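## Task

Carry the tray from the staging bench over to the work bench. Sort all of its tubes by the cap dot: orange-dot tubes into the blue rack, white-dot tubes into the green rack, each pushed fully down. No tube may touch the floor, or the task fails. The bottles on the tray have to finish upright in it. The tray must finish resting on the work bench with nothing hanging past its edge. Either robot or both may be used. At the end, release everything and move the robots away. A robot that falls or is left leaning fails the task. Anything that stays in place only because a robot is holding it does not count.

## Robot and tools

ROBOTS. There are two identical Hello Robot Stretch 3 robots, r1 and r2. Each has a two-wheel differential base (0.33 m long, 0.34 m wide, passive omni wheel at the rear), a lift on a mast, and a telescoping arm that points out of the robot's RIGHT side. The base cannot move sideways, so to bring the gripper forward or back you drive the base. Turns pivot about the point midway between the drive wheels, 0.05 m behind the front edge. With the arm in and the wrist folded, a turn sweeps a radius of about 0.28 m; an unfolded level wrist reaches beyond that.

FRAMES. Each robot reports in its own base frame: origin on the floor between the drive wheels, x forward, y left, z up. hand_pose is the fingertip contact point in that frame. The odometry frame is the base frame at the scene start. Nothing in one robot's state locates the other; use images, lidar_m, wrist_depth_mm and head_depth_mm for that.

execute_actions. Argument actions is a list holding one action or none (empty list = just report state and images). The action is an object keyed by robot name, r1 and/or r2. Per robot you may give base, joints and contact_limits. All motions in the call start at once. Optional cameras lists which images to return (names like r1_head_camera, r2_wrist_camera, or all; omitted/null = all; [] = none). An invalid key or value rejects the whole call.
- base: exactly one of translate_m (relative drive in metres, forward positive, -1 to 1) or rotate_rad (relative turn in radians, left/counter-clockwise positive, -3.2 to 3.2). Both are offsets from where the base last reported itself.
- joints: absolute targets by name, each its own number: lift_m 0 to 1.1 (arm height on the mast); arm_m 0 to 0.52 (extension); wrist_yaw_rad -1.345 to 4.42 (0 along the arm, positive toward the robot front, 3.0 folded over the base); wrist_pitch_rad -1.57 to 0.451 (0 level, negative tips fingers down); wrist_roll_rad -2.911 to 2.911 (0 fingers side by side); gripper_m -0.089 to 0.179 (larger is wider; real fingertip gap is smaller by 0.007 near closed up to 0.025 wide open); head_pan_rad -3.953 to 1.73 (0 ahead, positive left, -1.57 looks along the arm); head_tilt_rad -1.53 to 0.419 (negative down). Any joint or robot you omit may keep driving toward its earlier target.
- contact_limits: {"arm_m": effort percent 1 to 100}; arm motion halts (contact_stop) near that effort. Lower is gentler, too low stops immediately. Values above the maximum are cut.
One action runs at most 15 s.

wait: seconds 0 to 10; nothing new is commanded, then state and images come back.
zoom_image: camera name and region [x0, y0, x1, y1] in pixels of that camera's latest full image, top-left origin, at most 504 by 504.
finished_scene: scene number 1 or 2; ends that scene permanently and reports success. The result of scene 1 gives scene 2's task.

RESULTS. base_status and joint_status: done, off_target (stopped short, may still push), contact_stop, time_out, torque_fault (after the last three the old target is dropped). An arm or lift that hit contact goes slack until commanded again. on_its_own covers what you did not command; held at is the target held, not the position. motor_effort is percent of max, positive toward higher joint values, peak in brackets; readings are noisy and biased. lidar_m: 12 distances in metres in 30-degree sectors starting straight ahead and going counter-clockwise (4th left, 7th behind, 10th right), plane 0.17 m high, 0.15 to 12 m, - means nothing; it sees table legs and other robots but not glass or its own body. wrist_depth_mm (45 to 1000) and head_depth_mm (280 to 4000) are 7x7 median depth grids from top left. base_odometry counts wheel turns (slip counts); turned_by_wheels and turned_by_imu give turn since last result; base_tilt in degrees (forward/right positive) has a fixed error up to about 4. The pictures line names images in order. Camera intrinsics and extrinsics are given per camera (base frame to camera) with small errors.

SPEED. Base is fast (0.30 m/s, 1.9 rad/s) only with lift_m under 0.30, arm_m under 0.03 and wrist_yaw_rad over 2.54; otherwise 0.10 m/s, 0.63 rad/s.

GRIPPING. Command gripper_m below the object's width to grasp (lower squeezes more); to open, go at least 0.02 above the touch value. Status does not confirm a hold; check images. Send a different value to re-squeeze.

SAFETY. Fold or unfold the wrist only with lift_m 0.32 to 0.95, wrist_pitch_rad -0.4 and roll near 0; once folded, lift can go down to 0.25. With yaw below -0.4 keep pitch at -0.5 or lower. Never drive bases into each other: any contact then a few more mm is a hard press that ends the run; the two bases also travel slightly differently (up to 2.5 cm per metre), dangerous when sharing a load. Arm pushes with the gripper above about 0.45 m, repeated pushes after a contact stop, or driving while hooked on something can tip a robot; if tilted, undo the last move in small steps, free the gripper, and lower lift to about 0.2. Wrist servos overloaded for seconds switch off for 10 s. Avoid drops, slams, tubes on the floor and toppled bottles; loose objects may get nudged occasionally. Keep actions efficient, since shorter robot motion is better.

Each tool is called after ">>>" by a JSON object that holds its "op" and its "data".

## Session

>>> {"op": "execute_actions", "data": {"actions": [], "cameras": ["r1_nav_camera","r2_nav_camera"]}}

Scene clock: 0.00 s.
r1.base_odometry: x=+0.000 y=+0.000 heading=+0.000 (m, m, rad; r1's odometry frame)
r1.turned_by_wheels: +0.000 (rad since the last result)
r1.turned_by_imu: +0.000 (rad since the last result)
r1.base_tilt: forward=+0.0 right=-1.1 (deg)
r1.lidar_m: 2.89 1.33 2.48 3.02 1.32 1.01 0.99 1.05 1.53 4.38 1.38 1.40
r1.head_depth_mm: 2101 3397 3619 3699 3753 2783 1950 / 2090 3381 3729 3766 3810 2779 1946 / 2100 3429 3782 3794 3814 2784 1953 / 2107 3457 3807 3889 3912 2792 1928 / 2114 3456 3871 3934 - 2777 1923 / 2122 3521 3971 3983 - 2764 1933 / 2112 3491 3984 - - 2434 1837
r1.base_status: not commanded
r1.joint_positions: lift_m=+0.327 arm_m=+0.001 wrist_yaw_rad=+3.090 wrist_pitch_rad=-0.364 wrist_roll_rad=-0.012 gripper_m=+0.037 head_pan_rad=+0.014 head_tilt_rad=-0.010
r1.joint_status: not commanded
r1.motor_effort: left_wheel=+0 right_wheel=+0 lift_m=+23 arm_m=+0 wrist_yaw_rad=+0 wrist_pitch_rad=+7 wrist_roll_rad=+0 gripper_m=+0 head_pan_rad=+1 head_tilt_rad=+1 (%)
r1.hand_pose: x=-0.0093 y=+0.0846 z=+0.3521 quat_wxyz=(+0.146, +0.694, +0.111, +0.696) (m; r1's base frame)
r1.wrist_depth_mm: - - - - - - - / - - - - - - - / 973 960 973 982 982 980 - / 760 778 - 770 776 769 771 / 627 635 - 638 635 639 631 / 543 541 - 554 537 541 540 / 470 488 - - 471 471 472
r2.base_odometry: x=+0.000 y=+0.000 heading=+0.000 (m, m, rad; r2's odometry frame)
r2.turned_by_wheels: +0.000 (rad since the last result)
r2.turned_by_imu: +0.000 (rad since the last result)
r2.base_tilt: forward=+0.1 right=-0.2 (deg)
r2.lidar_m: 1.06 3.33 1.81 1.44 4.09 1.77 1.97 2.42 0.97 0.74 0.72 0.75
r2.head_depth_mm: 957 964 973 979 984 988 993 / 1105 1116 1123 1132 1147 1144 1153 / 1316 1319 1334 1343 1354 1370 1385 / 1615 1627 1646 1665 1668 1693 1706 / 1965 2086 2121 2154 2191 2226 2102 / 2043 2773 3009 3067 3179 2962 2253 / 2045 3133 3952 3947 3964 3378 2260
r2.base_status: not commanded
r2.joint_positions: lift_m=+0.445 arm_m=-0.003 wrist_yaw_rad=+2.949 wrist_pitch_rad=-0.335 wrist_roll_rad=+0.013 gripper_m=+0.037 head_pan_rad=-0.006 head_tilt_rad=-0.002
r2.joint_status: not commanded
r2.motor_effort: left_wheel=+0 right_wheel=+0 lift_m=+35 arm_m=-1 wrist_yaw_rad=+0 wrist_pitch_rad=+6 wrist_roll_rad=+0 gripper_m=+0 head_pan_rad=+0 head_tilt_rad=+2 (%)
r2.hand_pose: x=+0.0235 y=+0.0874 z=+0.4764 quat_wxyz=(+0.185, +0.710, +0.049, +0.678) (m; r2's base frame)
r2.wrist_depth_mm: - - - - - - - / - - - - - - - / - - - - - - - / - - - - - - - / - - - - 991 950 894 / 849 837 - 786 789 760 733 / 695 678 - 655 625 630 622
pictures: r1_nav_camera (sideways: a quarter turn counterclockwise sets it upright), r2_nav_camera (sideways: a quarter turn counterclockwise sets it upright)
camera_calibration (this result's frames):
r1_nav_camera: T_world_to_cam=[[0.0806268, 0.0476551, 0.995604, -1.25798], [-0.00917799, -0.998779, 0.0485503, -0.0105742], [0.996702, -0.0130521, -0.0800909, 0.0537405], [0, 0, 0, 1]] pos_world=[0.0477664, 0.0500892, 1.25727]
r2_nav_camera: T_world_to_cam=[[0.0665155, -0.0662372, 0.995584, -1.25055], [0.0145252, -0.997624, -0.0673433, 0.13472], [0.99768, 0.0189405, -0.0653954, 0.0310647], [0, 0, 0, 1]] pos_world=[0.0502315, 0.0509788, 1.25613]
Images, in order (width x height): r1_nav_camera 672x504, r2_nav_camera 672x504.

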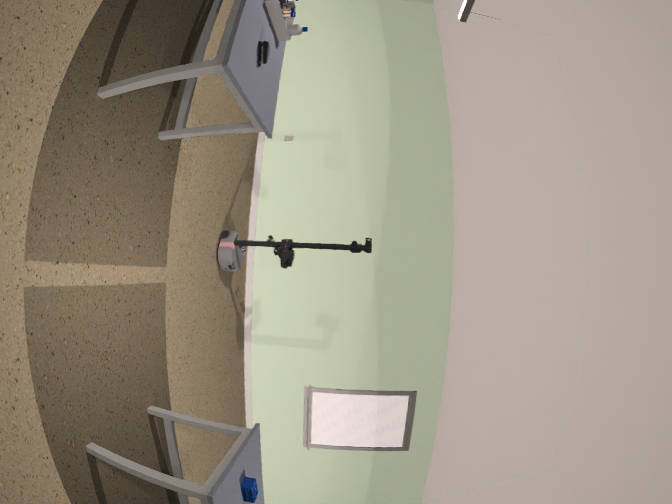

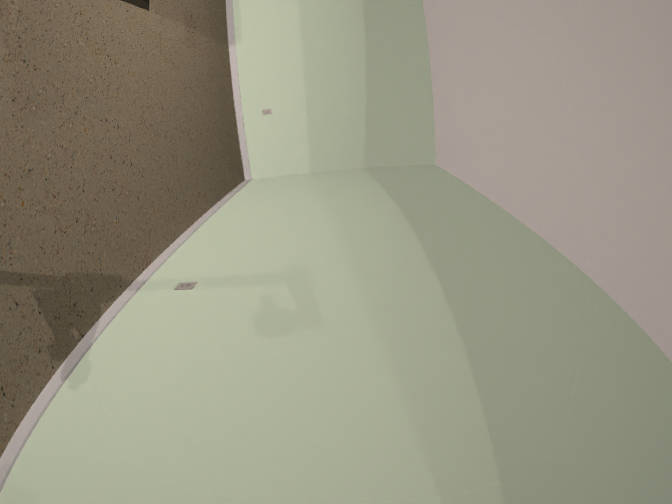

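>>> {"op": "execute_actions", "data": {"actions": [{"r1":{"joints":{"lift_m":0.28}},"r2":{"base":{"rotate_rad":-1.083},"joints":{"lift_m":0.28}}}], "cameras": []}}

>>> {"op": "execute_actions", "data": {"actions": [{"r1":{"base":{"translate_m":0.67}},"r2":{"base":{"translate_m":-0.94}}}], "cameras": []}}

>>> {"op": "execute_actions", "data": {"actions": [{"r1":{"base":{"rotate_rad":1.494},"joints":{"head_pan_rad":-1.2,"head_tilt_rad":-0.75}},"r2":{"base":{"rotate_rad":-1.56},"joints":{"head_pan_rad":-1.9,"head_tilt_rad":-0.75}}}], "cameras": ["r1_nav_camera","r2_nav_camera"]}}

Scene clock: 4.10 s.
r1.base_odometry: x=+0.000 y=+0.000 heading=+0.000 (m, m, rad; r1's odometry frame)
r1.turned_by_wheels: +0.000 (rad since the last result)
r1.turned_by_imu: -0.001 (rad since the last result)
r1.base_tilt: forward=+0.0 right=-1.2 (deg)
r1.lidar_m: 2.99 1.32 2.48 2.99 1.32 1.01 0.99 1.06 1.52 4.40 1.38 1.40
r1.head_depth_mm: 2084 3410 3669 3755 3794 2789 1954 / 2091 3378 3744 3760 3824 2778 1944 / 2087 3402 3802 3835 3883 2771 1952 / 2100 3435 3829 3861 3917 2772 1934 / 2107 3437 3879 3964 - 2763 1928 / 2119 3460 3917 - - 2764 1916 / 2124 3494 - - - 2447 1844
r1.base_status: not commanded
r1.joint_positions: lift_m=+0.280 arm_m=+0.001 wrist_yaw_rad=+3.090 wrist_pitch_rad=-0.365 wrist_roll_rad=-0.012 gripper_m=+0.037 head_pan_rad=+0.014 head_tilt_rad=-0.010
r1.joint_status: all done
r1.motor_effort: left_wheel=+0(0) right_wheel=+0(0) lift_m=+18(22) arm_m=+0(0) wrist_yaw_rad=-1(0) wrist_pitch_rad=+8(8) wrist_roll_rad=+0(0) gripper_m=+0(0) head_pan_rad=+0(0) head_tilt_rad=+2(2) (%)
r1.hand_pose: x=-0.0093 y=+0.0845 z=+0.3051 quat_wxyz=(+0.146, +0.694, +0.111, +0.696) (m; r1's base frame)
r1.wrist_depth_mm: - - - - - - - / - - - - - - - / 874 880 879 883 879 885 889 / 696 690 - 694 705 699 697 / 575 573 - 575 574 576 577 / 488 498 - - 489 489 487 / 435 - - - 428 428 424
r2.base_odometry: x=+0.000 y=+0.000 heading=-1.083 (m, m, rad; r2's odometry frame)
r2.turned_by_wheels: -1.083 (rad since the last result)
r2.turned_by_imu: -1.091 (rad since the last result)
r2.base_tilt: forward=+0.2 right=-0.2 (deg)
r2.lidar_m: 0.71 0.75 1.02 2.91 1.87 1.43 3.04 1.77 1.90 2.71 1.01 0.74
r2.head_depth_mm: 649 653 656 660 660 662 665 / 652 656 659 661 665 669 671 / 656 659 662 665 669 672 676 / 661 665 667 669 673 676 678 / 664 669 671 676 677 681 683 / 668 673 676 678 682 684 688 / 676 676 681 682 685 689 694
r2.base_status: done
r2.joint_positions: lift_m=+0.281 arm_m=-0.003 wrist_yaw_rad=+2.949 wrist_pitch_rad=-0.336 wrist_roll_rad=+0.013 gripper_m=+0.037 head_pan_rad=-0.006 head_tilt_rad=-0.002
r2.joint_status: all done
r2.motor_effort: left_wheel=+2(8) right_wheel=-1(6) lift_m=+16(33) arm_m=+0(1) wrist_yaw_rad=+0(1) wrist_pitch_rad=+6(6) wrist_roll_rad=-1(0) gripper_m=+0(0) head_pan_rad=+0(1) head_tilt_rad=+2(2) (%)
r2.hand_pose: x=+0.0235 y=+0.0873 z=+0.3122 quat_wxyz=(+0.185, +0.710, +0.050, +0.678) (m; r2's base frame)
r2.wrist_depth_mm: - - - - - 958 689 / - - - - - - 705 / - - - - - - 729 / - - - 952 907 851 732 / 786 762 728 727 717 662 638 / 615 594 - 561 572 535 526 / 507 501 - 497 453 448 441
pictures: none
No camera images: the call's "cameras" was empty. Leave "cameras" out to get every camera's image.

Scene clock: 9.00 s.
r1.base_odometry: x=+0.670 y=+0.000 heading=+0.000 (m, m, rad; r1's odometry frame)
r1.turned_by_wheels: +0.000 (rad since the last result)
r1.turned_by_imu: +0.003 (rad since the last result)
r1.base_tilt: forward=+0.0 right=-1.2 (deg)
r1.lidar_m: 1.40 1.28 0.86 2.22 2.17 1.69 1.66 1.77 2.56 2.41 1.03 3.15
r1.head_depth_mm: 2093 2966 3002 3058 3067 2771 1956 / 2092 2977 3042 3115 3145 2782 1936 / 2087 3054 3054 3099 3165 2793 1855 / 2117 3072 3112 3153 3251 2756 1502 / 2114 3117 3189 3215 3291 2610 1504 / 2130 3138 3229 3276 3334 2766 1932 / 2113 3186 3295 3292 3406 2774 1929
r1.base_status: done
r1.joint_positions: lift_m=+0.280 arm_m=+0.001 wrist_yaw_rad=+3.090 wrist_pitch_rad=-0.365 wrist_roll_rad=-0.012 gripper_m=+0.037 head_pan_rad=+0.014 head_tilt_rad=-0.010
r1.joint_status: not commanded
r1.motor_effort: left_wheel=+0(10) right_wheel=+0(9) lift_m=+17(18) arm_m=+0(0) wrist_yaw_rad=+0(0) wrist_pitch_rad=+8(8) wrist_roll_rad=+0(0) gripper_m=+0(0) head_pan_rad=+0(0) head_tilt_rad=+2(2) (%)
r1.hand_pose: x=-0.0093 y=+0.0845 z=+0.3051 quat_wxyz=(+0.146, +0.694, +0.111, +0.696) (m; r1's base frame)
r1.wrist_depth_mm: - - - - - - - / - - - - - - - / 861 879 885 877 893 895 885 / 680 683 - 693 698 702 697 / 568 571 - 565 575 573 574 / 485 502 - - 485 486 490 / 430 - - - 426 424 423
r2.base_odometry: x=-0.441 y=+0.830 heading=-1.083 (m, m, rad; r2's odometry frame)
r2.turned_by_wheels: +0.000 (rad since the last result)
r2.turned_by_imu: +0.002 (rad since the last result)
r2.base_tilt: forward=+0.2 right=-0.2 (deg)
r2.lidar_m: 1.66 1.72 2.37 1.45 1.17 1.18 1.43 3.23 1.22 1.60 2.32 1.71
r2.head_depth_mm: 1570 1574 1587 1592 1600 1618 1616 / 1579 1588 1599 1608 1605 1620 1626 / 1586 1608 1603 1610 1623 1629 1642 / 1604 1607 1615 1620 1641 1637 1637 / 1612 1622 1621 1637 1637 1635 1661 / 1629 1631 1649 1644 1657 1651 1664 / 1631 1640 1645 1652 1664 1662 1676
r2.base_status: done
r2.joint_positions: lift_m=+0.281 arm_m=-0.003 wrist_yaw_rad=+2.949 wrist_pitch_rad=-0.336 wrist_roll_rad=+0.013 gripper_m=+0.037 head_pan_rad=-0.006 head_tilt_rad=-0.002
r2.joint_status: not commanded
r2.motor_effort: left_wheel=+1(6) right_wheel=-1(9) lift_m=+16(16) arm_m=-1(0) wrist_yaw_rad=-2(0) wrist_pitch_rad=+6(6) wrist_roll_rad=-1(0) gripper_m=+0(0) head_pan_rad=-1(0) head_tilt_rad=+2(1) (%)
r2.hand_pose: x=+0.0235 y=+0.0873 z=+0.3121 quat_wxyz=(+0.185, +0.710, +0.050, +0.678) (m; r2's base frame)
r2.wrist_depth_mm: 514 - - - - - - / 547 - - - - - - / - - - - - - - / - 662 981 934 907 855 835 / 765 692 729 716 713 670 635 / 614 589 - 568 565 540 523 / 501 500 - 498 449 450 445
pictures: none
No camera images: the call's "cameras" was empty. Leave "cameras" out to get every camera's image.

Scene clock: 11.27 s.
r1.base_odometry: x=+0.670 y=+0.000 heading=+1.494 (m, m, rad; r1's odometry frame)
r1.turned_by_wheels: +1.494 (rad since the last result)
r1.turned_by_imu: +1.486 (rad since the last result)
r1.base_tilt: forward=+0.0 right=-1.2 (deg)
r1.lidar_m: 2.23 2.36 1.72 1.66 1.71 2.31 2.40 1.03 1.39 1.43 1.27 0.86
r1.head_depth_mm: 2654 2854 2227 1792 1489 1283 1120 / 2698 2847 1774 1725 1491 1282 1125 / 2875 3020 2253 1751 1508 1285 1144 / 2987 3041 2270 1812 1505 1291 1132 / 3110 3065 2274 1814 1508 1294 1132 / 3303 2794 2066 1731 1526 1299 1138 / 3412 1238 2139 1787 1527 1302 1137
r1.base_status: done
r1.joint_positions: lift_m=+0.280 arm_m=+0.001 wrist_yaw_rad=+3.090 wrist_pitch_rad=-0.365 wrist_roll_rad=-0.012 gripper_m=+0.037 head_pan_rad=-1.193 head_tilt_rad=-0.741
r1.joint_status: all done
r1.motor_effort: left_wheel=-2(11) right_wheel=+3(14) lift_m=+17(18) arm_m=+0(0) wrist_yaw_rad=+0(0) wrist_pitch_rad=+8(7) wrist_roll_rad=+0(0) gripper_m=+0(0) head_pan_rad=-3(39) head_tilt_rad=-3(29) (%)
r1.hand_pose: x=-0.0093 y=+0.0845 z=+0.3051 quat_wxyz=(+0.146, +0.694, +0.111, +0.696) (m; r1's base frame)
r1.wrist_depth_mm: - - - - - - - / - - - - - - - / 869 877 875 881 881 875 879 / 684 681 - 686 697 688 695 / 572 573 - 560 579 574 572 / 485 504 - - 486 491 489 / 431 - - - 422 423 423
r2.base_odometry: x=-0.441 y=+0.830 heading=-2.643 (m, m, rad; r2's odometry frame)
r2.turned_by_wheels: -1.560 (rad since the last result)
r2.turned_by_imu: -1.564 (rad since the last result)
r2.base_tilt: forward=+0.2 right=-0.2 (deg)
r2.lidar_m: 1.73 2.27 1.70 1.66 1.73 2.45 1.35 0.69 1.17 1.43 3.27 1.22
r2.head_depth_mm: 3097 1227 2072 1853 1538 1324 1155 / 3008 3097 2246 1753 1551 1341 1164 / 2918 3061 2331 1877 1558 1335 1166 / 2909 3095 2356 1887 1573 1351 1175 / 2828 2993 2371 1901 1581 1347 1178 / 2743 2981 2389 1911 1587 1354 1180 / 2674 2983 2327 1683 1599 1364 1193
r2.base_status: done
r2.joint_positions: lift_m=+0.281 arm_m=-0.003 wrist_yaw_rad=+2.949 wrist_pitch_rad=-0.336 wrist_roll_rad=+0.013 gripper_m=+0.037 head_pan_rad=-1.893 head_tilt_rad=-0.741
r2.joint_status: all done
r2.motor_effort: left_wheel=+1(10) right_wheel=-1(7) lift_m=+16(16) arm_m=-1(1) wrist_yaw_rad=+0(1) wrist_pitch_rad=+6(6) wrist_roll_rad=+0(0) gripper_m=+0(0) head_pan_rad=-5(51) head_tilt_rad=-3(32) (%)
r2.hand_pose: x=+0.0235 y=+0.0873 z=+0.3121 quat_wxyz=(+0.185, +0.710, +0.050, +0.678) (m; r2's base frame)
r2.wrist_depth_mm: - - - - - - - / - - - - - - - / - - - - - - - / - - 971 951 902 856 826 / 780 767 734 717 708 663 643 / 613 602 - 566 576 538 524 / 504 495 - 493 452 453 442
pictures: r1_nav_camera (sideways: a quarter turn counterclockwise sets it upright), r2_nav_camera (sideways: a quarter turn counterclockwise sets it upright)
camera_calibration (this result's frames):
r1_nav_camera: T_world_to_cam=[[0.310839, -0.656777, 0.68704, -0.856828], [-0.922394, -0.38282, 0.0513623, -0.00861484], [0.229279, -0.649687, -0.724802, 0.897364], [0, 0, 0, 1]] pos_world=[0.052642, 0.0169625, 1.23953]
r2_nav_camera: T_world_to_cam=[[-0.290578, -0.662262, 0.690632, -0.850508], [-0.936609, 0.34454, -0.0636835, 0.135691], [-0.195775, -0.665358, -0.720397, 0.890688], [0, 0, 0, 1]] pos_world=[0.0543259, -0.0173843, 1.23768]
Images, in order (width x height): r1_nav_camera 672x504, r2_nav_camera 672x504.

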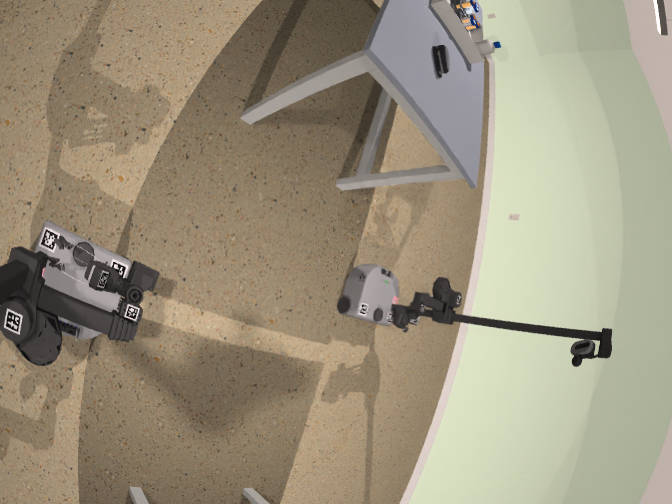

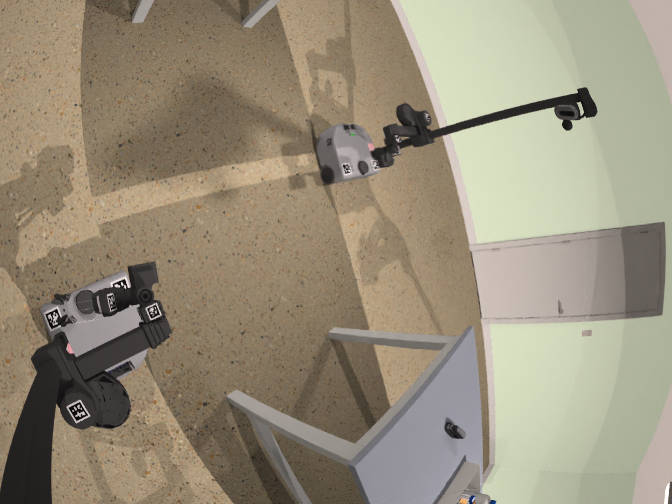

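>>> {"op": "execute_actions", "data": {"actions": [{"r1":{"base":{"rotate_rad":0.007}},"r2":{"base":{"rotate_rad":-0.037}}}], "cameras": []}}

>>> {"op": "execute_actions", "data": {"actions": [{"r1":{"base":{"translate_m":1.0}},"r2":{"base":{"translate_m":-1.0}}}], "cameras": ["r1_head_camera","r2_head_camera"]}}

Scene clock: 12.93 s.
r1.base_odometry: x=+0.670 y=+0.000 heading=+1.501 (m, m, rad; r1's odometry frame)
r1.turned_by_wheels: +0.007 (rad since the last result)
r1.turned_by_imu: +0.007 (rad since the last result)
r1.base_tilt: forward=+0.0 right=-1.2 (deg)
r1.lidar_m: 2.22 2.34 1.72 1.66 1.72 2.33 2.41 1.03 1.40 1.42 1.27 0.86
r1.head_depth_mm: 2633 2849 2229 1780 1492 1280 1126 / 2708 1628 1747 1721 1498 1281 1123 / 2855 2992 2251 1761 1496 1286 1144 / 3002 3023 2256 1804 1503 1294 1132 / 3126 3057 2278 1769 1513 1292 1130 / 3320 2792 2068 1720 1518 1299 1132 / 3453 1237 2139 1797 1513 1305 1140
r1.base_status: done
r1.joint_positions: lift_m=+0.280 arm_m=+0.001 wrist_yaw_rad=+3.090 wrist_pitch_rad=-0.365 wrist_roll_rad=-0.012 gripper_m=+0.037 head_pan_rad=-1.193 head_tilt_rad=-0.741
r1.joint_status: not commanded
r1.motor_effort: left_wheel=-2(8) right_wheel=+2(8) lift_m=+17(16) arm_m=+0(0) wrist_yaw_rad=+0(0) wrist_pitch_rad=+8(8) wrist_roll_rad=+0(0) gripper_m=+0(0) head_pan_rad=-3(3) head_tilt_rad=-2(3) (%)
r1.hand_pose: x=-0.0093 y=+0.0845 z=+0.3051 quat_wxyz=(+0.146, +0.694, +0.111, +0.696) (m; r1's base frame)
r1.wrist_depth_mm: - - - - - - - / - - - - - - - / 864 878 880 887 890 885 882 / 682 689 - 696 688 690 689 / 567 569 - 574 580 573 576 / 480 500 - - 483 487 489 / 438 - - - 421 426 425
r2.base_odometry: x=-0.441 y=+0.830 heading=-2.680 (m, m, rad; r2's odometry frame)
r2.turned_by_wheels: -0.037 (rad since the last result)
r2.turned_by_imu: -0.037 (rad since the last result)
r2.base_tilt: forward=+0.1 right=-0.3 (deg)
r2.lidar_m: 1.50 2.35 1.72 1.65 1.71 2.35 1.54 0.69 1.18 1.43 3.23 1.22
r2.head_depth_mm: 3193 1229 1142 1837 1538 1324 1168 / 3090 3057 2110 1712 1549 1334 1164 / 2994 3113 2334 1871 1554 1339 1161 / 2908 3158 2338 1884 1573 1349 1166 / 2856 3062 2368 1890 1581 1355 1181 / 2735 2962 2398 1915 1587 1357 1184 / 2696 2946 2408 1708 1592 1362 1189
r2.base_status: done
r2.joint_positions: lift_m=+0.281 arm_m=-0.003 wrist_yaw_rad=+2.949 wrist_pitch_rad=-0.336 wrist_roll_rad=+0.013 gripper_m=+0.037 head_pan_rad=-1.893 head_tilt_rad=-0.741
r2.joint_status: not commanded
r2.motor_effort: left_wheel=+1(10) right_wheel=-1(5) lift_m=+16(17) arm_m=-1(1) wrist_yaw_rad=+0(1) wrist_pitch_rad=+6(6) wrist_roll_rad=+0(0) gripper_m=-1(1) head_pan_rad=-5(5) head_tilt_rad=-3(4) (%)
r2.hand_pose: x=+0.0235 y=+0.0873 z=+0.3121 quat_wxyz=(+0.185, +0.710, +0.050, +0.678) (m; r2's base frame)
r2.wrist_depth_mm: - - - - - - - / - - - - - - - / - - - - - - - / - - 961 946 894 872 829 / 791 773 738 717 710 662 647 / 609 595 - 559 566 538 521 / 502 499 - 491 452 456 444
pictures: none
No camera images: the call's "cameras" was empty. Leave "cameras" out to get every camera's image.

Scene clock: 17.97 s.
r1.base_odometry: x=+0.740 y=+0.998 heading=+1.501 (m, m, rad; r1's odometry frame)
r1.turned_by_wheels: +0.000 (rad since the last result)
r1.turned_by_imu: +0.005 (rad since the last result)
r1.base_tilt: forward=+0.1 right=-1.2 (deg)
r1.lidar_m: 3.24 2.37 1.71 1.64 1.73 2.36 1.99 2.21 0.41 1.01 1.05 1.25
r1.head_depth_mm: 2618 2849 902 723 605 1232 1082 / 2707 2723 906 724 606 1282 1120 / 2868 2984 911 729 624 1290 1142 / 2997 975 884 730 657 1289 1132 / 3161 1223 864 735 1407 1297 1132 / 3275 1114 908 737 1482 1306 1139 / 3471 1240 832 741 1517 1302 1143
r1.base_status: done
r1.joint_positions: lift_m=+0.280 arm_m=+0.001 wrist_yaw_rad=+3.090 wrist_pitch_rad=-0.365 wrist_roll_rad=-0.012 gripper_m=+0.037 head_pan_rad=-1.193 head_tilt_rad=-0.741
r1.joint_status: not commanded
r1.motor_effort: left_wheel=-2(8) right_wheel=+2(11) lift_m=+17(17) arm_m=+0(0) wrist_yaw_rad=+0(1) wrist_pitch_rad=+8(8) wrist_roll_rad=+1(0) gripper_m=+0(0) head_pan_rad=-3(3) head_tilt_rad=-2(3) (%)
r1.hand_pose: x=-0.0093 y=+0.0845 z=+0.3051 quat_wxyz=(+0.146, +0.694, +0.111, +0.696) (m; r1's base frame)
r1.wrist_depth_mm: - - - - - - - / - - - - - - - / 877 862 869 865 882 875 894 / 683 686 - 694 688 691 693 / 565 567 - 572 573 570 569 / 487 499 - - 485 487 493 / 436 - - - 424 426 423
r2.base_odometry: x=+0.454 y=+1.276 heading=-2.680 (m, m, rad; r2's odometry frame)
r2.turned_by_wheels: +0.000 (rad since the last result)
r2.turned_by_imu: +0.002 (rad since the last result)
r2.base_tilt: forward=+0.1 right=-0.2 (deg)
r2.lidar_m: 2.20 2.34 1.71 1.65 1.72 2.34 3.09 0.55 0.41 0.39 0.40 0.54
r2.head_depth_mm: 3191 1223 862 741 673 1327 1159 / 3054 1127 856 730 660 1326 1141 / 2973 3117 682 713 647 1335 1133 / 2902 3127 840 740 634 1334 1134 / 2782 3006 927 767 637 1296 1137 / 2739 2977 968 772 644 1282 1183 / 2675 2944 973 777 646 590 1187
r2.base_status: done
r2.joint_positions: lift_m=+0.281 arm_m=-0.003 wrist_yaw_rad=+2.949 wrist_pitch_rad=-0.336 wrist_roll_rad=+0.013 gripper_m=+0.037 head_pan_rad=-1.893 head_tilt_rad=-0.741
r2.joint_status: not commanded
r2.motor_effort: left_wheel=+2(5) right_wheel=-1(8) lift_m=+16(16) arm_m=-1(1) wrist_yaw_rad=-1(1) wrist_pitch_rad=+6(6) wrist_roll_rad=-1(0) gripper_m=+0(1) head_pan_rad=-5(5) head_tilt_rad=-4(4) (%)
r2.hand_pose: x=+0.0235 y=+0.0873 z=+0.3121 quat_wxyz=(+0.185, +0.710, +0.050, +0.678) (m; r2's base frame)
r2.wrist_depth_mm: - - - - - - - / - - - - - - - / - - - - - - - / - - 987 947 911 862 850 / 793 768 734 712 712 664 643 / 622 596 - 563 572 539 530 / 508 495 - 500 453 455 441
pictures: r1_head_camera (sideways: a quarter turn clockwise sets it upright), r2_head_camera (sideways: a quarter turn clockwise sets it upright)
camera_calibration (this result's frames):
r1_head_camera: T_world_to_cam=[[-0.281135, 0.670583, -0.686499, 0.918897], [0.915351, 0.402251, 0.0180705, -0.0266473], [0.288263, -0.623307, -0.726906, 0.904103], [0, 0, 0, 1]] pos_world=[0.0221067, -0.0419439, 1.2885]
r2_head_camera: T_world_to_cam=[[0.232262, 0.641944, -0.730727, 0.967254], [0.956712, -0.286239, 0.0526309, -0.0645267], [-0.175376, -0.711319, -0.680638, 0.842947], [0, 0, 0, 1]] pos_world=[-0.0150903, -0.0397888, 1.28394]
Images, in order (width x height): r1_head_camera 896x504, r2_head_camera 896x504.

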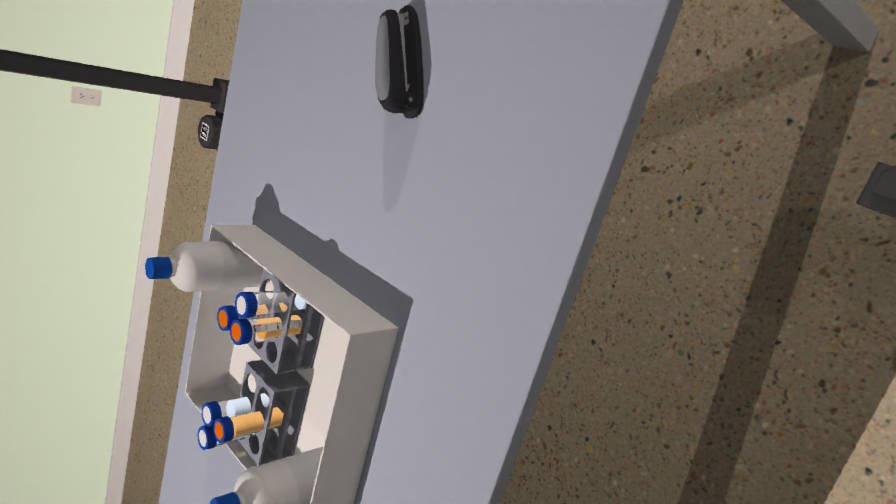

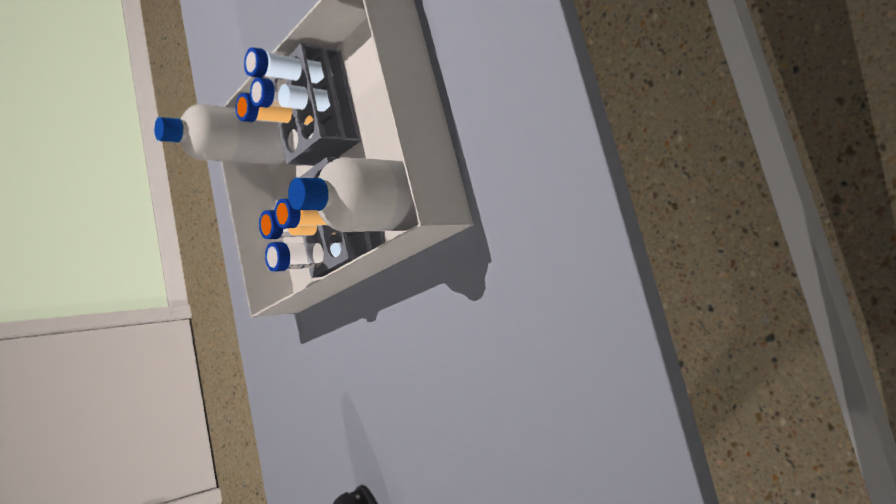

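>>> {"op": "execute_actions", "data": {"actions": [{"r1":{"base":{"translate_m":0.522},"joints":{"lift_m":0.93,"wrist_pitch_rad":-0.4,"head_pan_rad":-1.57}},"r2":{"base":{"translate_m":-0.32},"joints":{"lift_m":0.93,"wrist_pitch_rad":-0.4,"head_pan_rad":-1.57}}}], "cameras": []}}

>>> {"op": "execute_actions", "data": {"actions": [{"r1":{"joints":{"wrist_yaw_rad":1.57,"arm_m":0.08}},"r2":{"joints":{"wrist_yaw_rad":1.57,"arm_m":0.08}}}], "cameras": []}}

>>> {"op": "execute_actions", "data": {"actions": [{"r1":{"joints":{"lift_m":1.0,"arm_m":0.4,"wrist_pitch_rad":-1.4,"gripper_m":0.05}},"r2":{"joints":{"lift_m":1.0,"arm_m":0.386,"wrist_pitch_rad":-1.4,"gripper_m":0.05}}}], "cameras": ["r1_head_camera","r2_head_camera","r1_wrist_camera","r2_wrist_camera"]}}

Scene clock: 26.27 s.
r1.base_odometry: x=+0.777 y=+1.518 heading=+1.501 (m, m, rad; r1's odometry frame)
r1.turned_by_wheels: +0.000 (rad since the last result)
r1.turned_by_imu: +0.002 (rad since the last result)
r1.base_tilt: forward=+0.1 right=-1.2 (deg)
r1.lidar_m: 2.77 2.36 1.73 1.65 1.70 2.36 2.50 0.79 1.05 1.01 1.05 0.77
r1.head_depth_mm: 2730 2935 899 766 - 1238 1124 / 2733 2947 816 694 - 1257 - / 2739 2953 837 695 - - - / 2692 2885 818 696 - 1240 1152 / 2758 2998 783 697 - 1244 1134 / 2767 3008 925 735 629 1303 1137 / 2794 2990 927 739 633 1298 1136
r1.base_status: done
r1.joint_positions: lift_m=+0.930 arm_m=+0.001 wrist_yaw_rad=+3.090 wrist_pitch_rad=-0.415 wrist_roll_rad=-0.012 gripper_m=+0.037 head_pan_rad=-1.563 head_tilt_rad=-0.741
r1.joint_status: all done
r1.motor_effort: left_wheel=-2(9) right_wheel=+2(11) lift_m=+30(32) arm_m=+0(0) wrist_yaw_rad=+0(1) wrist_pitch_rad=+7(6) wrist_roll_rad=+0(0) gripper_m=+0(0) head_pan_rad=-4(29) head_tilt_rad=-2(3) (%)
r1.hand_pose: x=-0.0096 y=+0.0785 z=+0.9430 quat_wxyz=(+0.163, +0.691, +0.129, +0.692) (m; r1's base frame)
r1.wrist_depth_mm: - - - - - - - / - - - - - - - / - - - - - - - / - - - - - - - / - - - - - - - / - - - - - - - / - - - - - - -
r2.base_odometry: x=+0.741 y=+1.419 heading=-2.680 (m, m, rad; r2's odometry frame)
r2.turned_by_wheels: +0.000 (rad since the last result)
r2.turned_by_imu: +0.000 (rad since the last result)
r2.base_tilt: forward=+0.2 right=-0.2 (deg)
r2.lidar_m: 2.51 2.33 1.72 1.65 1.72 2.35 2.77 0.55 0.40 0.39 0.40 0.55
r2.head_depth_mm: 2769 2969 931 767 - - 1119 / 2772 2986 847 707 - - 1103 / 2835 2966 806 710 - - - / 2753 2980 850 707 - - 1061 / 2765 3024 769 671 672 - 1116 / 2816 3014 964 752 642 1327 1139 / 2825 3063 978 777 644 1335 1141
r2.base_status: done
r2.joint_positions: lift_m=+0.929 arm_m=-0.003 wrist_yaw_rad=+2.949 wrist_pitch_rad=-0.416 wrist_roll_rad=+0.013 gripper_m=+0.037 head_pan_rad=-1.577 head_tilt_rad=-0.741
r2.joint_status: all done
r2.motor_effort: left_wheel=+1(7) right_wheel=-1(7) lift_m=+52(55) arm_m=-1(0) wrist_yaw_rad=+0(0) wrist_pitch_rad=+5(5) wrist_roll_rad=+0(1) gripper_m=+1(0) head_pan_rad=+4(37) head_tilt_rad=-4(3) (%)
r2.hand_pose: x=+0.0217 y=+0.0782 z=+0.9425 quat_wxyz=(+0.213, +0.707, +0.078, +0.670) (m; r2's base frame)
r2.wrist_depth_mm: - - - - - - - / - - - - - - - / - - - - - - - / - - - - - - - / - - - - - - - / - - - - - - - / - - - - - - -
pictures: none
No camera images: the call's "cameras" was empty. Leave "cameras" out to get every camera's image.

Scene clock: 28.10 s.
r1.base_odometry: x=+0.777 y=+1.518 heading=+1.501 (m, m, rad; r1's odometry frame)
r1.turned_by_wheels: +0.000 (rad since the last result)
r1.turned_by_imu: +0.000 (rad since the last result)
r1.base_tilt: forward=+0.2 right=-1.2 (deg)
r1.lidar_m: 2.76 2.36 1.73 1.65 1.71 2.36 2.50 0.79 1.05 1.01 1.05 0.77
r1.head_depth_mm: 2713 2922 970 - 617 1280 1124 / 2686 2945 824 - 607 1284 1125 / 2625 2960 850 - 595 1289 1124 / 2691 2850 821 696 - 1291 1131 / 2765 2958 780 697 - 1296 1134 / 2764 2990 922 780 - 1298 1133 / 2766 3030 927 740 646 1294 1137
r1.base_status: not commanded
r1.joint_positions: lift_m=+0.930 arm_m=+0.080 wrist_yaw_rad=+1.573 wrist_pitch_rad=-0.415 wrist_roll_rad=-0.012 gripper_m=+0.037 head_pan_rad=-1.563 head_tilt_rad=-0.741
r1.joint_status: all done
r1.motor_effort: left_wheel=-2(1) right_wheel=+2(2) lift_m=+29(30) arm_m=+2(3) wrist_yaw_rad=-4(4) wrist_pitch_rad=+7(7) wrist_roll_rad=+0(0) gripper_m=+0(0) head_pan_rad=-3(3) head_tilt_rad=-3(3) (%)
r1.hand_pose: x=+0.2034 y=-0.2244 z=+0.9430 quat_wxyz=(+0.595, +0.590, -0.382, +0.390) (m; r1's base frame)
r1.wrist_depth_mm: - - - - - - - / - - - - - - - / - - - - 576 581 584 / - - - - 469 467 471 / - - - - 391 392 396 / - - - - - 339 343 / - - - - - 297 300
r2.base_odometry: x=+0.741 y=+1.419 heading=-2.680 (m, m, rad; r2's odometry frame)
r2.turned_by_wheels: +0.000 (rad since the last result)
r2.turned_by_imu: +0.000 (rad since the last result)
r2.base_tilt: forward=+0.2 right=-0.2 (deg)
r2.lidar_m: 2.51 2.34 1.71 1.65 1.71 2.35 2.77 0.55 0.40 0.39 0.40 0.55
r2.head_depth_mm: 2757 2974 1001 - 624 1294 1119 / 2699 3002 860 - 599 1309 1103 / 2704 2965 806 - - 1312 1105 / 2679 2979 849 707 - 1317 1112 / 2770 3020 769 672 - 1322 1118 / 2793 3098 962 798 - 1329 1146 / 2808 3066 972 778 647 1315 1146
r2.base_status: not commanded
r2.joint_positions: lift_m=+0.929 arm_m=+0.080 wrist_yaw_rad=+1.572 wrist_pitch_rad=-0.416 wrist_roll_rad=+0.013 gripper_m=+0.037 head_pan_rad=-1.577 head_tilt_rad=-0.741
r2.joint_status: all done
r2.motor_effort: left_wheel=+1(1) right_wheel=-1(1) lift_m=+52(51) arm_m=+2(1) wrist_yaw_rad=-2(3) wrist_pitch_rad=+5(5) wrist_roll_rad=+0(0) gripper_m=+0(0) head_pan_rad=+4(4) head_tilt_rad=-4(3) (%)
r2.hand_pose: x=+0.2033 y=-0.2246 z=+0.9425 quat_wxyz=(+0.590, +0.595, -0.389, +0.382) (m; r2's base frame)
r2.wrist_depth_mm: - - - - - - - / - - - - - - - / - - - - - 713 687 / - - - - 615 538 523 / - - - - 625 433 422 / - - - - 403 360 348 / - - - - - 307 300
pictures: none
No camera images: the call's "cameras" was empty. Leave "cameras" out to get every camera's image.

Scene clock: 31.67 s.
r1.base_odometry: x=+0.777 y=+1.518 heading=+1.501 (m, m, rad; r1's odometry frame)
r1.turned_by_wheels: +0.000 (rad since the last result)
r1.turned_by_imu: -0.001 (rad since the last result)
r1.base_tilt: forward=-0.1 right=-1.2 (deg)
r1.lidar_m: 2.77 2.37 1.73 1.65 1.71 2.36 2.50 0.79 1.05 1.01 1.05 0.77
r1.head_depth_mm: - 2894 896 721 617 1282 1124 / 2773 2953 816 693 620 1287 1125 / - - 830 694 622 1286 1123 / 753 948 807 695 624 1291 1132 / 2767 2983 783 698 628 1291 1130 / 2773 3003 918 736 628 1300 1135 / 2775 3017 927 738 632 1302 1140
r1.base_status: not commanded
r1.joint_positions: lift_m=+1.000 arm_m=+0.400 wrist_yaw_rad=+1.571 wrist_pitch_rad=-1.397 wrist_roll_rad=-0.012 gripper_m=+0.050 head_pan_rad=-1.563 head_tilt_rad=-0.741
r1.joint_status: all done
r1.motor_effort: left_wheel=-2(2) right_wheel=+2(2) lift_m=+30(30) arm_m=+2(3) wrist_yaw_rad=+0(3) wrist_pitch_rad=-1(6) wrist_roll_rad=+0(0) gripper_m=+0(60) head_pan_rad=-3(3) head_tilt_rad=-2(3) (%)
r1.hand_pose: x=-0.0009 y=-0.5450 z=+0.8818 quat_wxyz=(+0.705, +0.704, -0.057, +0.065) (m; r1's base frame)
r1.wrist_depth_mm: 256 260 266 139 123 251 206 / 261 264 269 161 144 226 168 / 265 269 273 278 283 256 238 / 267 271 277 281 288 289 300 / 271 275 282 285 294 265 252 / - 282 288 291 297 242 244 / - 283 291 294 302 245 187
r2.base_odometry: x=+0.741 y=+1.419 heading=-2.680 (m, m, rad; r2's odometry frame)
r2.turned_by_wheels: +0.000 (rad since the last result)
r2.turned_by_imu: -0.001 (rad since the last result)
r2.base_tilt: forward=+0.2 right=-0.1 (deg)
r2.lidar_m: 2.51 2.35 1.72 1.65 1.72 2.36 2.77 0.55 0.40 0.39 0.40 0.55
r2.head_depth_mm: - 2956 926 748 626 1290 1116 / 2796 2979 840 707 629 1304 1106 / - - 789 702 630 1304 1116 / 761 1504 846 705 637 1318 1114 / 2814 3042 773 672 639 1328 1117 / 2820 3084 965 752 643 1333 1148 / 2808 3058 971 778 644 1325 1144
r2.base_status: not commanded
r2.joint_positions: lift_m=+0.999 arm_m=+0.386 wrist_yaw_rad=+1.570 wrist_pitch_rad=-1.398 wrist_roll_rad=+0.013 gripper_m=+0.050 head_pan_rad=-1.577 head_tilt_rad=-0.741
r2.joint_status: all done
r2.motor_effort: left_wheel=+1(1) right_wheel=-1(2) lift_m=+51(54) arm_m=+2(1) wrist_yaw_rad=+0(2) wrist_pitch_rad=-1(6) wrist_roll_rad=+0(0) gripper_m=+1(53) head_pan_rad=+4(4) head_tilt_rad=-4(3) (%)
r2.hand_pose: x=-0.0010 y=-0.5309 z=+0.8815 quat_wxyz=(+0.704, +0.705, -0.066, +0.056) (m; r2's base frame)
r2.wrist_depth_mm: - - 296 291 118 218 217 / - - 295 289 142 252 195 / - - 293 287 229 272 213 / - - 293 286 280 270 239 / - 293 292 285 278 273 251 / - 294 289 281 279 273 213 / - - 287 283 277 267 205
pictures: r1_head_camera (sideways: a quarter turn clockwise sets it upright), r1_wrist_camera, r2_head_camera (sideways: a quarter turn clockwise sets it upright), r2_wrist_camera
camera_calibration (this result's frames):
r1_head_camera: T_world_to_cam=[[-0.019572, 0.726872, -0.686494, 0.917294], [0.99887, 0.0439629, 0.0180708, -0.0271571], [0.0433154, -0.685364, -0.726911, 0.905603], [0, 0, 0, 1]] pos_world=[0.00585313, -0.0448936, 1.2885]
r1_wrist_camera: T_world_to_cam=[[-0.0225641, -0.996752, 0.0773106, -0.622066], [-0.994737, 0.0301143, 0.0979313, -0.0537334], [-0.0999413, -0.074694, -0.992186, 1.00282], [0, 0, 0, 1]] pos_world=[0.0327364, -0.543522, 1.04834]
r2_head_camera: T_world_to_cam=[[0.0211276, 0.682343, -0.730727, 0.968542], [0.99829, 0.0254524, 0.0526309, -0.0647804], [0.0545111, -0.730589, -0.680638, 0.841545], [0, 0, 0, 1]] pos_world=[-0.00166695, -0.0444055, 1.28394]
r2_wrist_camera: T_world_to_cam=[[-0.0817831, -0.994671, -0.0627731, -0.461064], [-0.996271, 0.0833263, -0.0223688, 0.106823], [0.0274802, 0.0607097, -0.997777, 1.07413], [0, 0, 0, 1]] pos_world=[0.0392006, -0.532718, 1.04519]
Images, in order (width x height): r1_head_camera 896x504, r1_wrist_camera 644x364, r2_head_camera 896x504, r2_wrist_camera 644x364.

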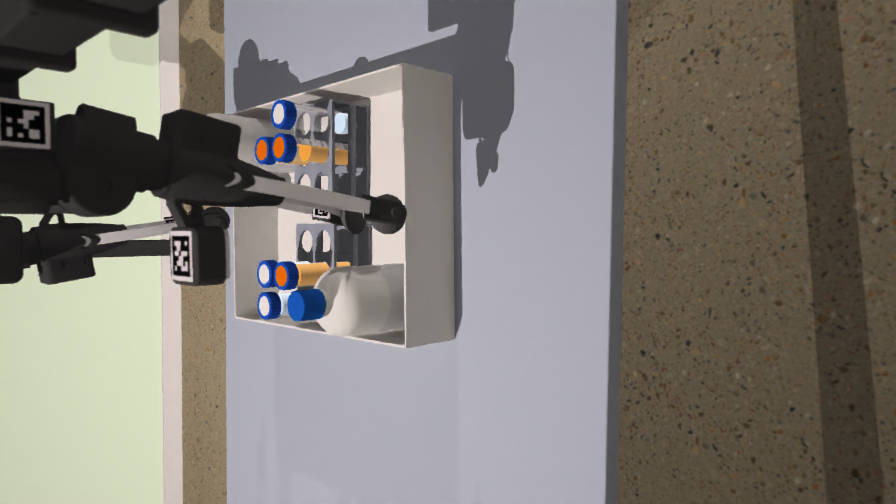

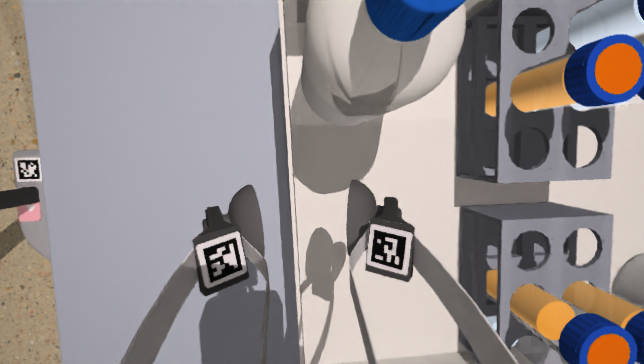

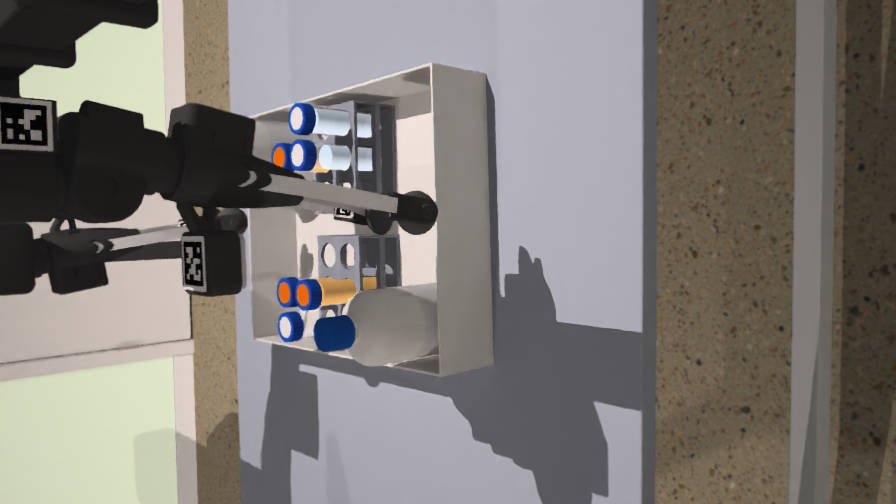

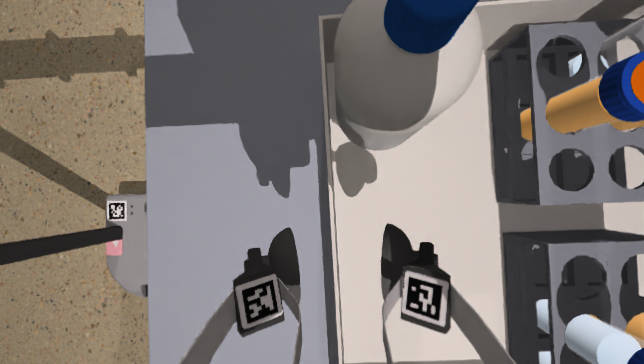

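>>> {"op": "execute_actions", "data": {"actions": [{"r1":{"base":{"translate_m":-0.008},"joints":{"lift_m":0.925,"arm_m":0.393}},"r2":{"base":{"translate_m":0.008},"joints":{"lift_m":0.925}}}], "cameras": ["r1_wrist_camera","r2_wrist_camera"]}}

>>> {"op": "execute_actions", "data": {"actions": [{"r1":{"joints":{"gripper_m":-0.05}},"r2":{"joints":{"gripper_m":-0.05}}}], "cameras": []}}

>>> {"op": "execute_actions", "data": {"actions": [{"r1":{"joints":{"lift_m":0.96}},"r2":{"joints":{"lift_m":0.96}}}], "cameras": ["r1_head_camera","r2_head_camera"]}}

Scene clock: 34.33 s.
r1.base_odometry: x=+0.776 y=+1.510 heading=+1.501 (m, m, rad; r1's odometry frame)
r1.turned_by_wheels: +0.000 (rad since the last result)
r1.turned_by_imu: +0.000 (rad since the last result)
r1.base_tilt: forward=+0.0 right=-1.1 (deg)
r1.lidar_m: 2.77 2.36 1.73 1.65 1.71 2.36 2.50 0.78 1.05 1.01 1.05 0.78
r1.head_depth_mm: 2652 - 871 704 618 1282 1122 / 2617 2852 836 694 620 1283 1119 / 2681 - 818 695 622 1282 1125 / 722 1113 821 692 624 1295 1134 / 2758 2990 752 695 626 1295 1130 / 2775 2988 923 736 628 1293 1134 / 2754 3009 929 741 630 1300 1136
r1.base_status: done
r1.joint_positions: lift_m=+0.925 arm_m=+0.393 wrist_yaw_rad=+1.571 wrist_pitch_rad=-1.398 wrist_roll_rad=-0.012 gripper_m=+0.050 head_pan_rad=-1.563 head_tilt_rad=-0.741
r1.joint_status: all done
r1.motor_effort: left_wheel=-1(6) right_wheel=+2(6) lift_m=+17(28) arm_m=-2(2) wrist_yaw_rad=-1(0) wrist_pitch_rad=-1(1) wrist_roll_rad=+0(0) gripper_m=+0(0) head_pan_rad=-3(3) head_tilt_rad=-3(3) (%)
r1.hand_pose: x=-0.0011 y=-0.5384 z=+0.8075 quat_wxyz=(+0.705, +0.704, -0.056, +0.065) (m; r1's base frame)
r1.wrist_depth_mm: 188 192 196 129 89 80 153 / 191 195 199 191 136 209 176 / 194 198 202 205 209 212 188 / 198 200 205 208 213 217 221 / 200 203 208 211 217 219 192 / 203 206 212 215 219 224 196 / 205 210 215 218 222 226 171
r2.base_odometry: x=+0.734 y=+1.415 heading=-2.679 (m, m, rad; r2's odometry frame)
r2.turned_by_wheels: +0.000 (rad since the last result)
r2.turned_by_imu: +0.000 (rad since the last result)
r2.base_tilt: forward=+0.4 right=-0.1 (deg)
r2.lidar_m: 2.50 2.34 1.72 1.65 1.71 2.35 2.78 0.55 0.40 0.39 0.40 0.55
r2.head_depth_mm: 2701 - 898 727 623 1304 1113 / 2705 2947 796 707 627 1302 1106 / 2727 - 796 706 631 1309 1109 / 736 1103 846 703 636 1319 1115 / 2801 3080 777 675 637 1325 1121 / 2787 3041 966 772 643 1333 1142 / 2828 3059 973 775 646 1340 1141
r2.base_status: done
r2.joint_positions: lift_m=+0.926 arm_m=+0.386 wrist_yaw_rad=+1.570 wrist_pitch_rad=-1.398 wrist_roll_rad=+0.013 gripper_m=+0.050 head_pan_rad=-1.577 head_tilt_rad=-0.741
r2.joint_status: all done
r2.motor_effort: left_wheel=+1(6) right_wheel=-1(5) lift_m=+16(48) arm_m=+2(1) wrist_yaw_rad=-1(1) wrist_pitch_rad=-1(1) wrist_roll_rad=+0(0) gripper_m=+0(0) head_pan_rad=+4(4) head_tilt_rad=-2(4) (%)
r2.hand_pose: x=-0.0011 y=-0.5309 z=+0.8078 quat_wxyz=(+0.704, +0.705, -0.066, +0.056) (m; r2's base frame)
r2.wrist_depth_mm: - 224 220 185 74 70 146 / - 223 218 165 87 85 173 / - 221 218 211 151 204 172 / - 220 217 212 208 204 195 / - 219 215 212 206 203 198 / - 217 216 207 205 202 192 / - 216 213 210 204 200 191
pictures: r1_wrist_camera, r2_wrist_camera
camera_calibration (this result's frames):
r1_wrist_camera: T_world_to_cam=[[-0.0225099, -0.996752, 0.0773267, -0.609829], [-0.994668, 0.030115, 0.0986373, -0.0473983], [-0.100646, -0.0746941, -0.992115, 0.929452], [0, 0, 0, 1]] pos_world=[0.0326725, -0.536996, 0.973954]
r2_wrist_camera: T_world_to_cam=[[-0.0818224, -0.994671, -0.062723, -0.465746], [-0.996285, 0.083327, -0.0217553, 0.104524], [0.0268659, 0.0607099, -0.997794, 1.00066], [0, 0, 0, 1]] pos_world=[0.0391434, -0.532724, 0.971517]
Images, in order (width x height): r1_wrist_camera 644x364, r2_wrist_camera 644x364.

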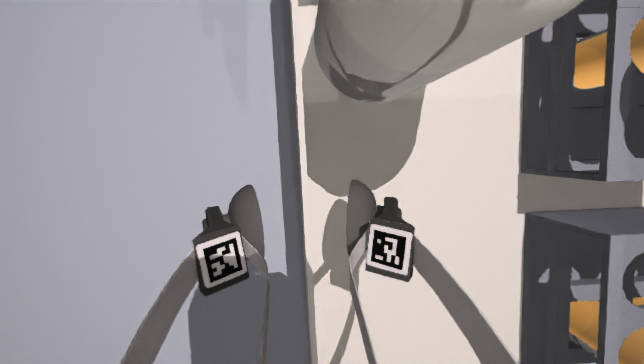

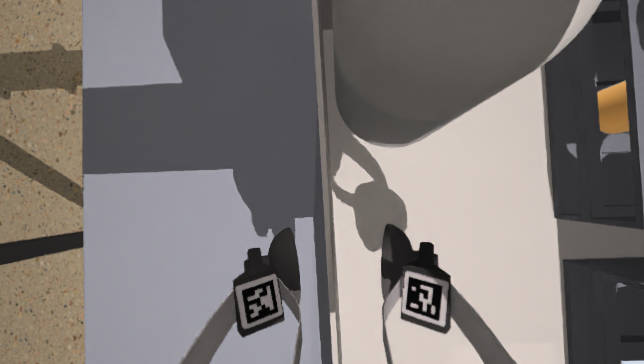

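Scene clock: 35.83 s.
r1.base_odometry: x=+0.776 y=+1.510 heading=+1.501 (m, m, rad; r1's odometry frame)
r1.turned_by_wheels: +0.000 (rad since the last result)
r1.turned_by_imu: +0.000 (rad since the last result)
r1.base_tilt: forward=+0.1 right=-1.2 (deg)
r1.lidar_m: 2.77 2.36 1.72 1.65 1.71 2.37 2.49 0.78 1.05 1.01 1.05 0.78
r1.head_depth_mm: 2687 - 855 702 617 1280 1124 / 2623 1958 829 690 621 1286 1125 / 2668 - 813 691 622 1294 1127 / 721 1109 814 691 624 1292 1128 / 2743 2967 751 691 626 1291 1132 / 2773 3001 921 737 628 1300 1136 / 2790 2959 924 739 630 1299 1142
r1.base_status: not commanded
r1.joint_positions: lift_m=+0.925 arm_m=+0.393 wrist_yaw_rad=+1.571 wrist_pitch_rad=-1.400 wrist_roll_rad=-0.012 gripper_m=-0.049 head_pan_rad=-1.563 head_tilt_rad=-0.741
r1.joint_status: all done
r1.motor_effort: left_wheel=-2(2) right_wheel=+2(2) lift_m=+23(23) arm_m=-1(2) wrist_yaw_rad=-1(1) wrist_pitch_rad=+0(1) wrist_roll_rad=+0(0) gripper_m=-23(100) head_pan_rad=-4(3) head_tilt_rad=-3(2) (%)
r1.hand_pose: x=-0.0016 y=-0.5384 z=+0.8072 quat_wxyz=(+0.705, +0.704, -0.056, +0.064) (m; r1's base frame)
r1.wrist_depth_mm: 189 191 195 138 86 77 172 / 191 194 198 186 133 206 175 / 194 197 201 202 206 208 183 / 196 200 204 205 209 212 217 / 199 202 206 - 212 216 188 / 202 206 211 213 216 218 193 / 205 210 215 216 218 223 182
r2.base_odometry: x=+0.734 y=+1.415 heading=-2.679 (m, m, rad; r2's odometry frame)
r2.turned_by_wheels: +0.000 (rad since the last result)
r2.turned_by_imu: +0.000 (rad since the last result)
r2.base_tilt: forward=+0.2 right=-0.2 (deg)
r2.lidar_m: 2.50 2.34 1.72 1.65 1.72 2.35 2.78 0.55 0.40 0.39 0.40 0.55
r2.head_depth_mm: 2737 - 898 724 624 1303 1118 / 2695 2943 813 695 628 1309 1102 / 2743 - 837 705 631 1313 1113 / 736 1110 802 711 634 1319 1116 / 2774 3031 762 680 638 1329 1133 / 2805 3061 965 770 641 1334 1143 / 2812 3099 974 776 643 1339 1143
r2.base_status: not commanded
r2.joint_positions: lift_m=+0.925 arm_m=+0.386 wrist_yaw_rad=+1.571 wrist_pitch_rad=-1.401 wrist_roll_rad=+0.013 gripper_m=-0.049 head_pan_rad=-1.577 head_tilt_rad=-0.741
r2.joint_status: all done
r2.motor_effort: left_wheel=+1(2) right_wheel=-1(2) lift_m=+24(24) arm_m=+2(2) wrist_yaw_rad=-1(1) wrist_pitch_rad=+0(1) wrist_roll_rad=+0(1) gripper_m=-22(99) head_pan_rad=+4(4) head_tilt_rad=-5(3) (%)
r2.hand_pose: x=-0.0019 y=-0.5309 z=+0.8075 quat_wxyz=(+0.704, +0.705, -0.064, +0.055) (m; r2's base frame)
r2.wrist_depth_mm: - 222 218 208 71 66 73 / - 222 217 208 88 77 173 / - 220 216 213 151 201 173 / - 219 215 211 203 199 190 / - 218 214 211 202 199 195 / - 218 214 - 201 199 190 / - 216 213 208 200 198 190
pictures: none
No camera images: the call's "cameras" was empty. Leave "cameras" out to get every camera's image.

Scene clock: 36.97 s.
r1.base_odometry: x=+0.776 y=+1.510 heading=+1.501 (m, m, rad; r1's odometry frame)
r1.turned_by_wheels: +0.000 (rad since the last result)
r1.turned_by_imu: +0.000 (rad since the last result)
r1.base_tilt: forward=+0.1 right=-1.2 (deg)
r1.lidar_m: 2.77 2.36 1.72 1.65 1.71 2.36 2.48 0.78 1.05 1.01 1.05 0.78
r1.head_depth_mm: 2593 2862 899 723 619 1282 1118 / - 2859 763 686 620 1282 1119 / 2636 - 783 689 622 1284 1127 / 735 3000 792 691 623 1285 1132 / 2758 3008 639 693 627 1300 1136 / 2768 2983 922 736 628 1301 1133 / 2768 2995 926 741 631 1305 1139
r1.base_status: not commanded
r1.joint_positions: lift_m=+0.959 arm_m=+0.393 wrist_yaw_rad=+1.571 wrist_pitch_rad=-1.400 wrist_roll_rad=-0.012 gripper_m=-0.046 head_pan_rad=-1.563 head_tilt_rad=-0.741
r1.joint_status: all done
r1.motor_effort: left_wheel=-1(1) right_wheel=+1(2) lift_m=+35(37) arm_m=-1(1) wrist_yaw_rad=-1(1) wrist_pitch_rad=+0(0) wrist_roll_rad=+0(0) gripper_m=-22(23) head_pan_rad=-3(3) head_tilt_rad=-3(2) (%)
r1.hand_pose: x=-0.0016 y=-0.5384 z=+0.8415 quat_wxyz=(+0.705, +0.704, -0.056, +0.064) (m; r1's base frame)
r1.wrist_depth_mm: 219 223 226 138 86 78 168 / 222 226 231 186 133 205 175 / 225 229 234 201 206 209 183 / 228 233 238 205 209 213 218 / 233 236 240 - 213 216 188 / 235 241 244 213 215 220 193 / 240 243 252 216 218 224 182
r2.base_odometry: x=+0.734 y=+1.415 heading=-2.679 (m, m, rad; r2's odometry frame)
r2.turned_by_wheels: +0.000 (rad since the last result)
r2.turned_by_imu: +0.000 (rad since the last result)
r2.base_tilt: forward=+0.2 right=-0.1 (deg)
r2.lidar_m: 2.50 2.34 1.72 1.65 1.72 2.35 2.78 0.55 0.40 0.39 0.40 0.55
r2.head_depth_mm: 2618 2901 928 726 624 1305 1112 / - 2995 776 694 628 1299 1102 / 2667 - 788 696 631 1308 1106 / 728 1573 796 701 635 1310 1111 / 2784 3043 622 673 640 1322 1134 / 2820 3045 966 749 641 1327 1138 / 2795 3111 973 774 647 1341 1143
r2.base_status: not commanded
r2.joint_positions: lift_m=+0.959 arm_m=+0.386 wrist_yaw_rad=+1.571 wrist_pitch_rad=-1.401 wrist_roll_rad=+0.013 gripper_m=-0.046 head_pan_rad=-1.577 head_tilt_rad=-0.741
r2.joint_status: all done
r2.motor_effort: left_wheel=+1(1) right_wheel=-1(2) lift_m=+59(62) arm_m=+2(1) wrist_yaw_rad=-1(2) wrist_pitch_rad=+0(1) wrist_roll_rad=-1(0) gripper_m=-21(22) head_pan_rad=+4(4) head_tilt_rad=-4(4) (%)
r2.hand_pose: x=-0.0019 y=-0.5309 z=+0.8411 quat_wxyz=(+0.704, +0.705, -0.064, +0.055) (m; r2's base frame)
r2.wrist_depth_mm: - 258 254 208 71 66 72 / - 256 252 208 88 77 173 / - 257 252 248 151 200 173 / - 255 250 245 204 199 190 / - 252 249 246 202 199 195 / - 251 248 - 201 198 189 / - 251 248 242 202 197 189
pictures: r1_head_camera (sideways: a quarter turn clockwise sets it upright), r2_head_camera (sideways: a quarter turn clockwise sets it upright)
camera_calibration (this result's frames):
r1_head_camera: T_world_to_cam=[[-0.0195722, 0.726872, -0.686494, 0.917294], [0.99887, 0.0439631, 0.0180708, -0.0271571], [0.0433156, -0.685364, -0.726911, 0.905603], [0, 0, 0, 1]] pos_world=[0.00585314, -0.0448936, 1.2885]
r2_head_camera: T_world_to_cam=[[0.0211274, 0.682343, -0.730727, 0.968542], [0.99829, 0.0254528, 0.0526309, -0.0647803], [0.0545113, -0.730589, -0.680638, 0.841544], [0, 0, 0, 1]] pos_world=[-0.00166694, -0.0444056, 1.28394]
Images, in order (width x height): r1_head_camera 896x504, r2_head_camera 896x504.

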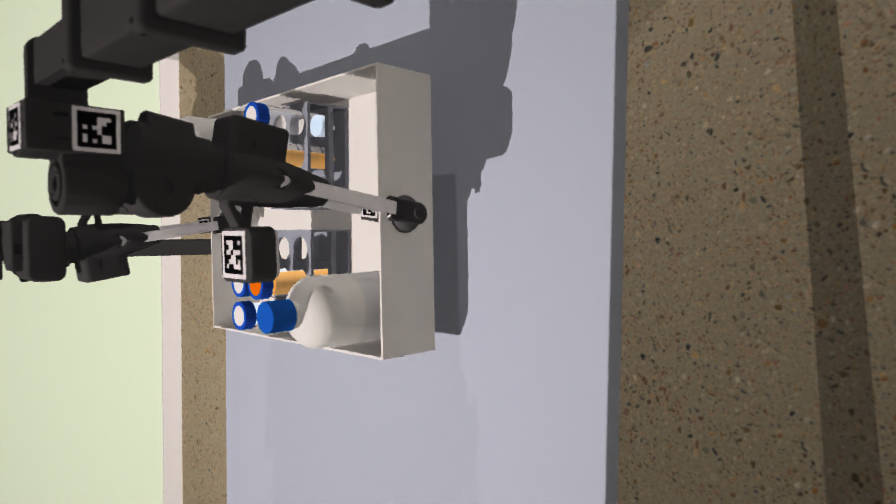

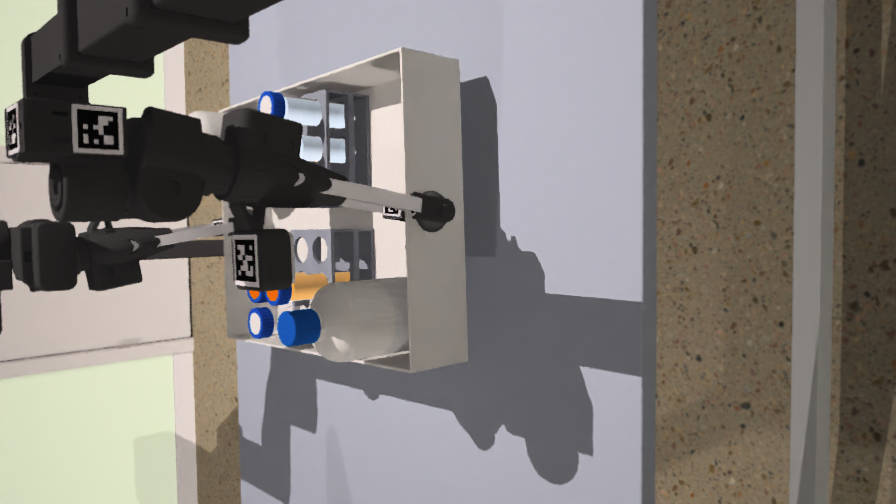

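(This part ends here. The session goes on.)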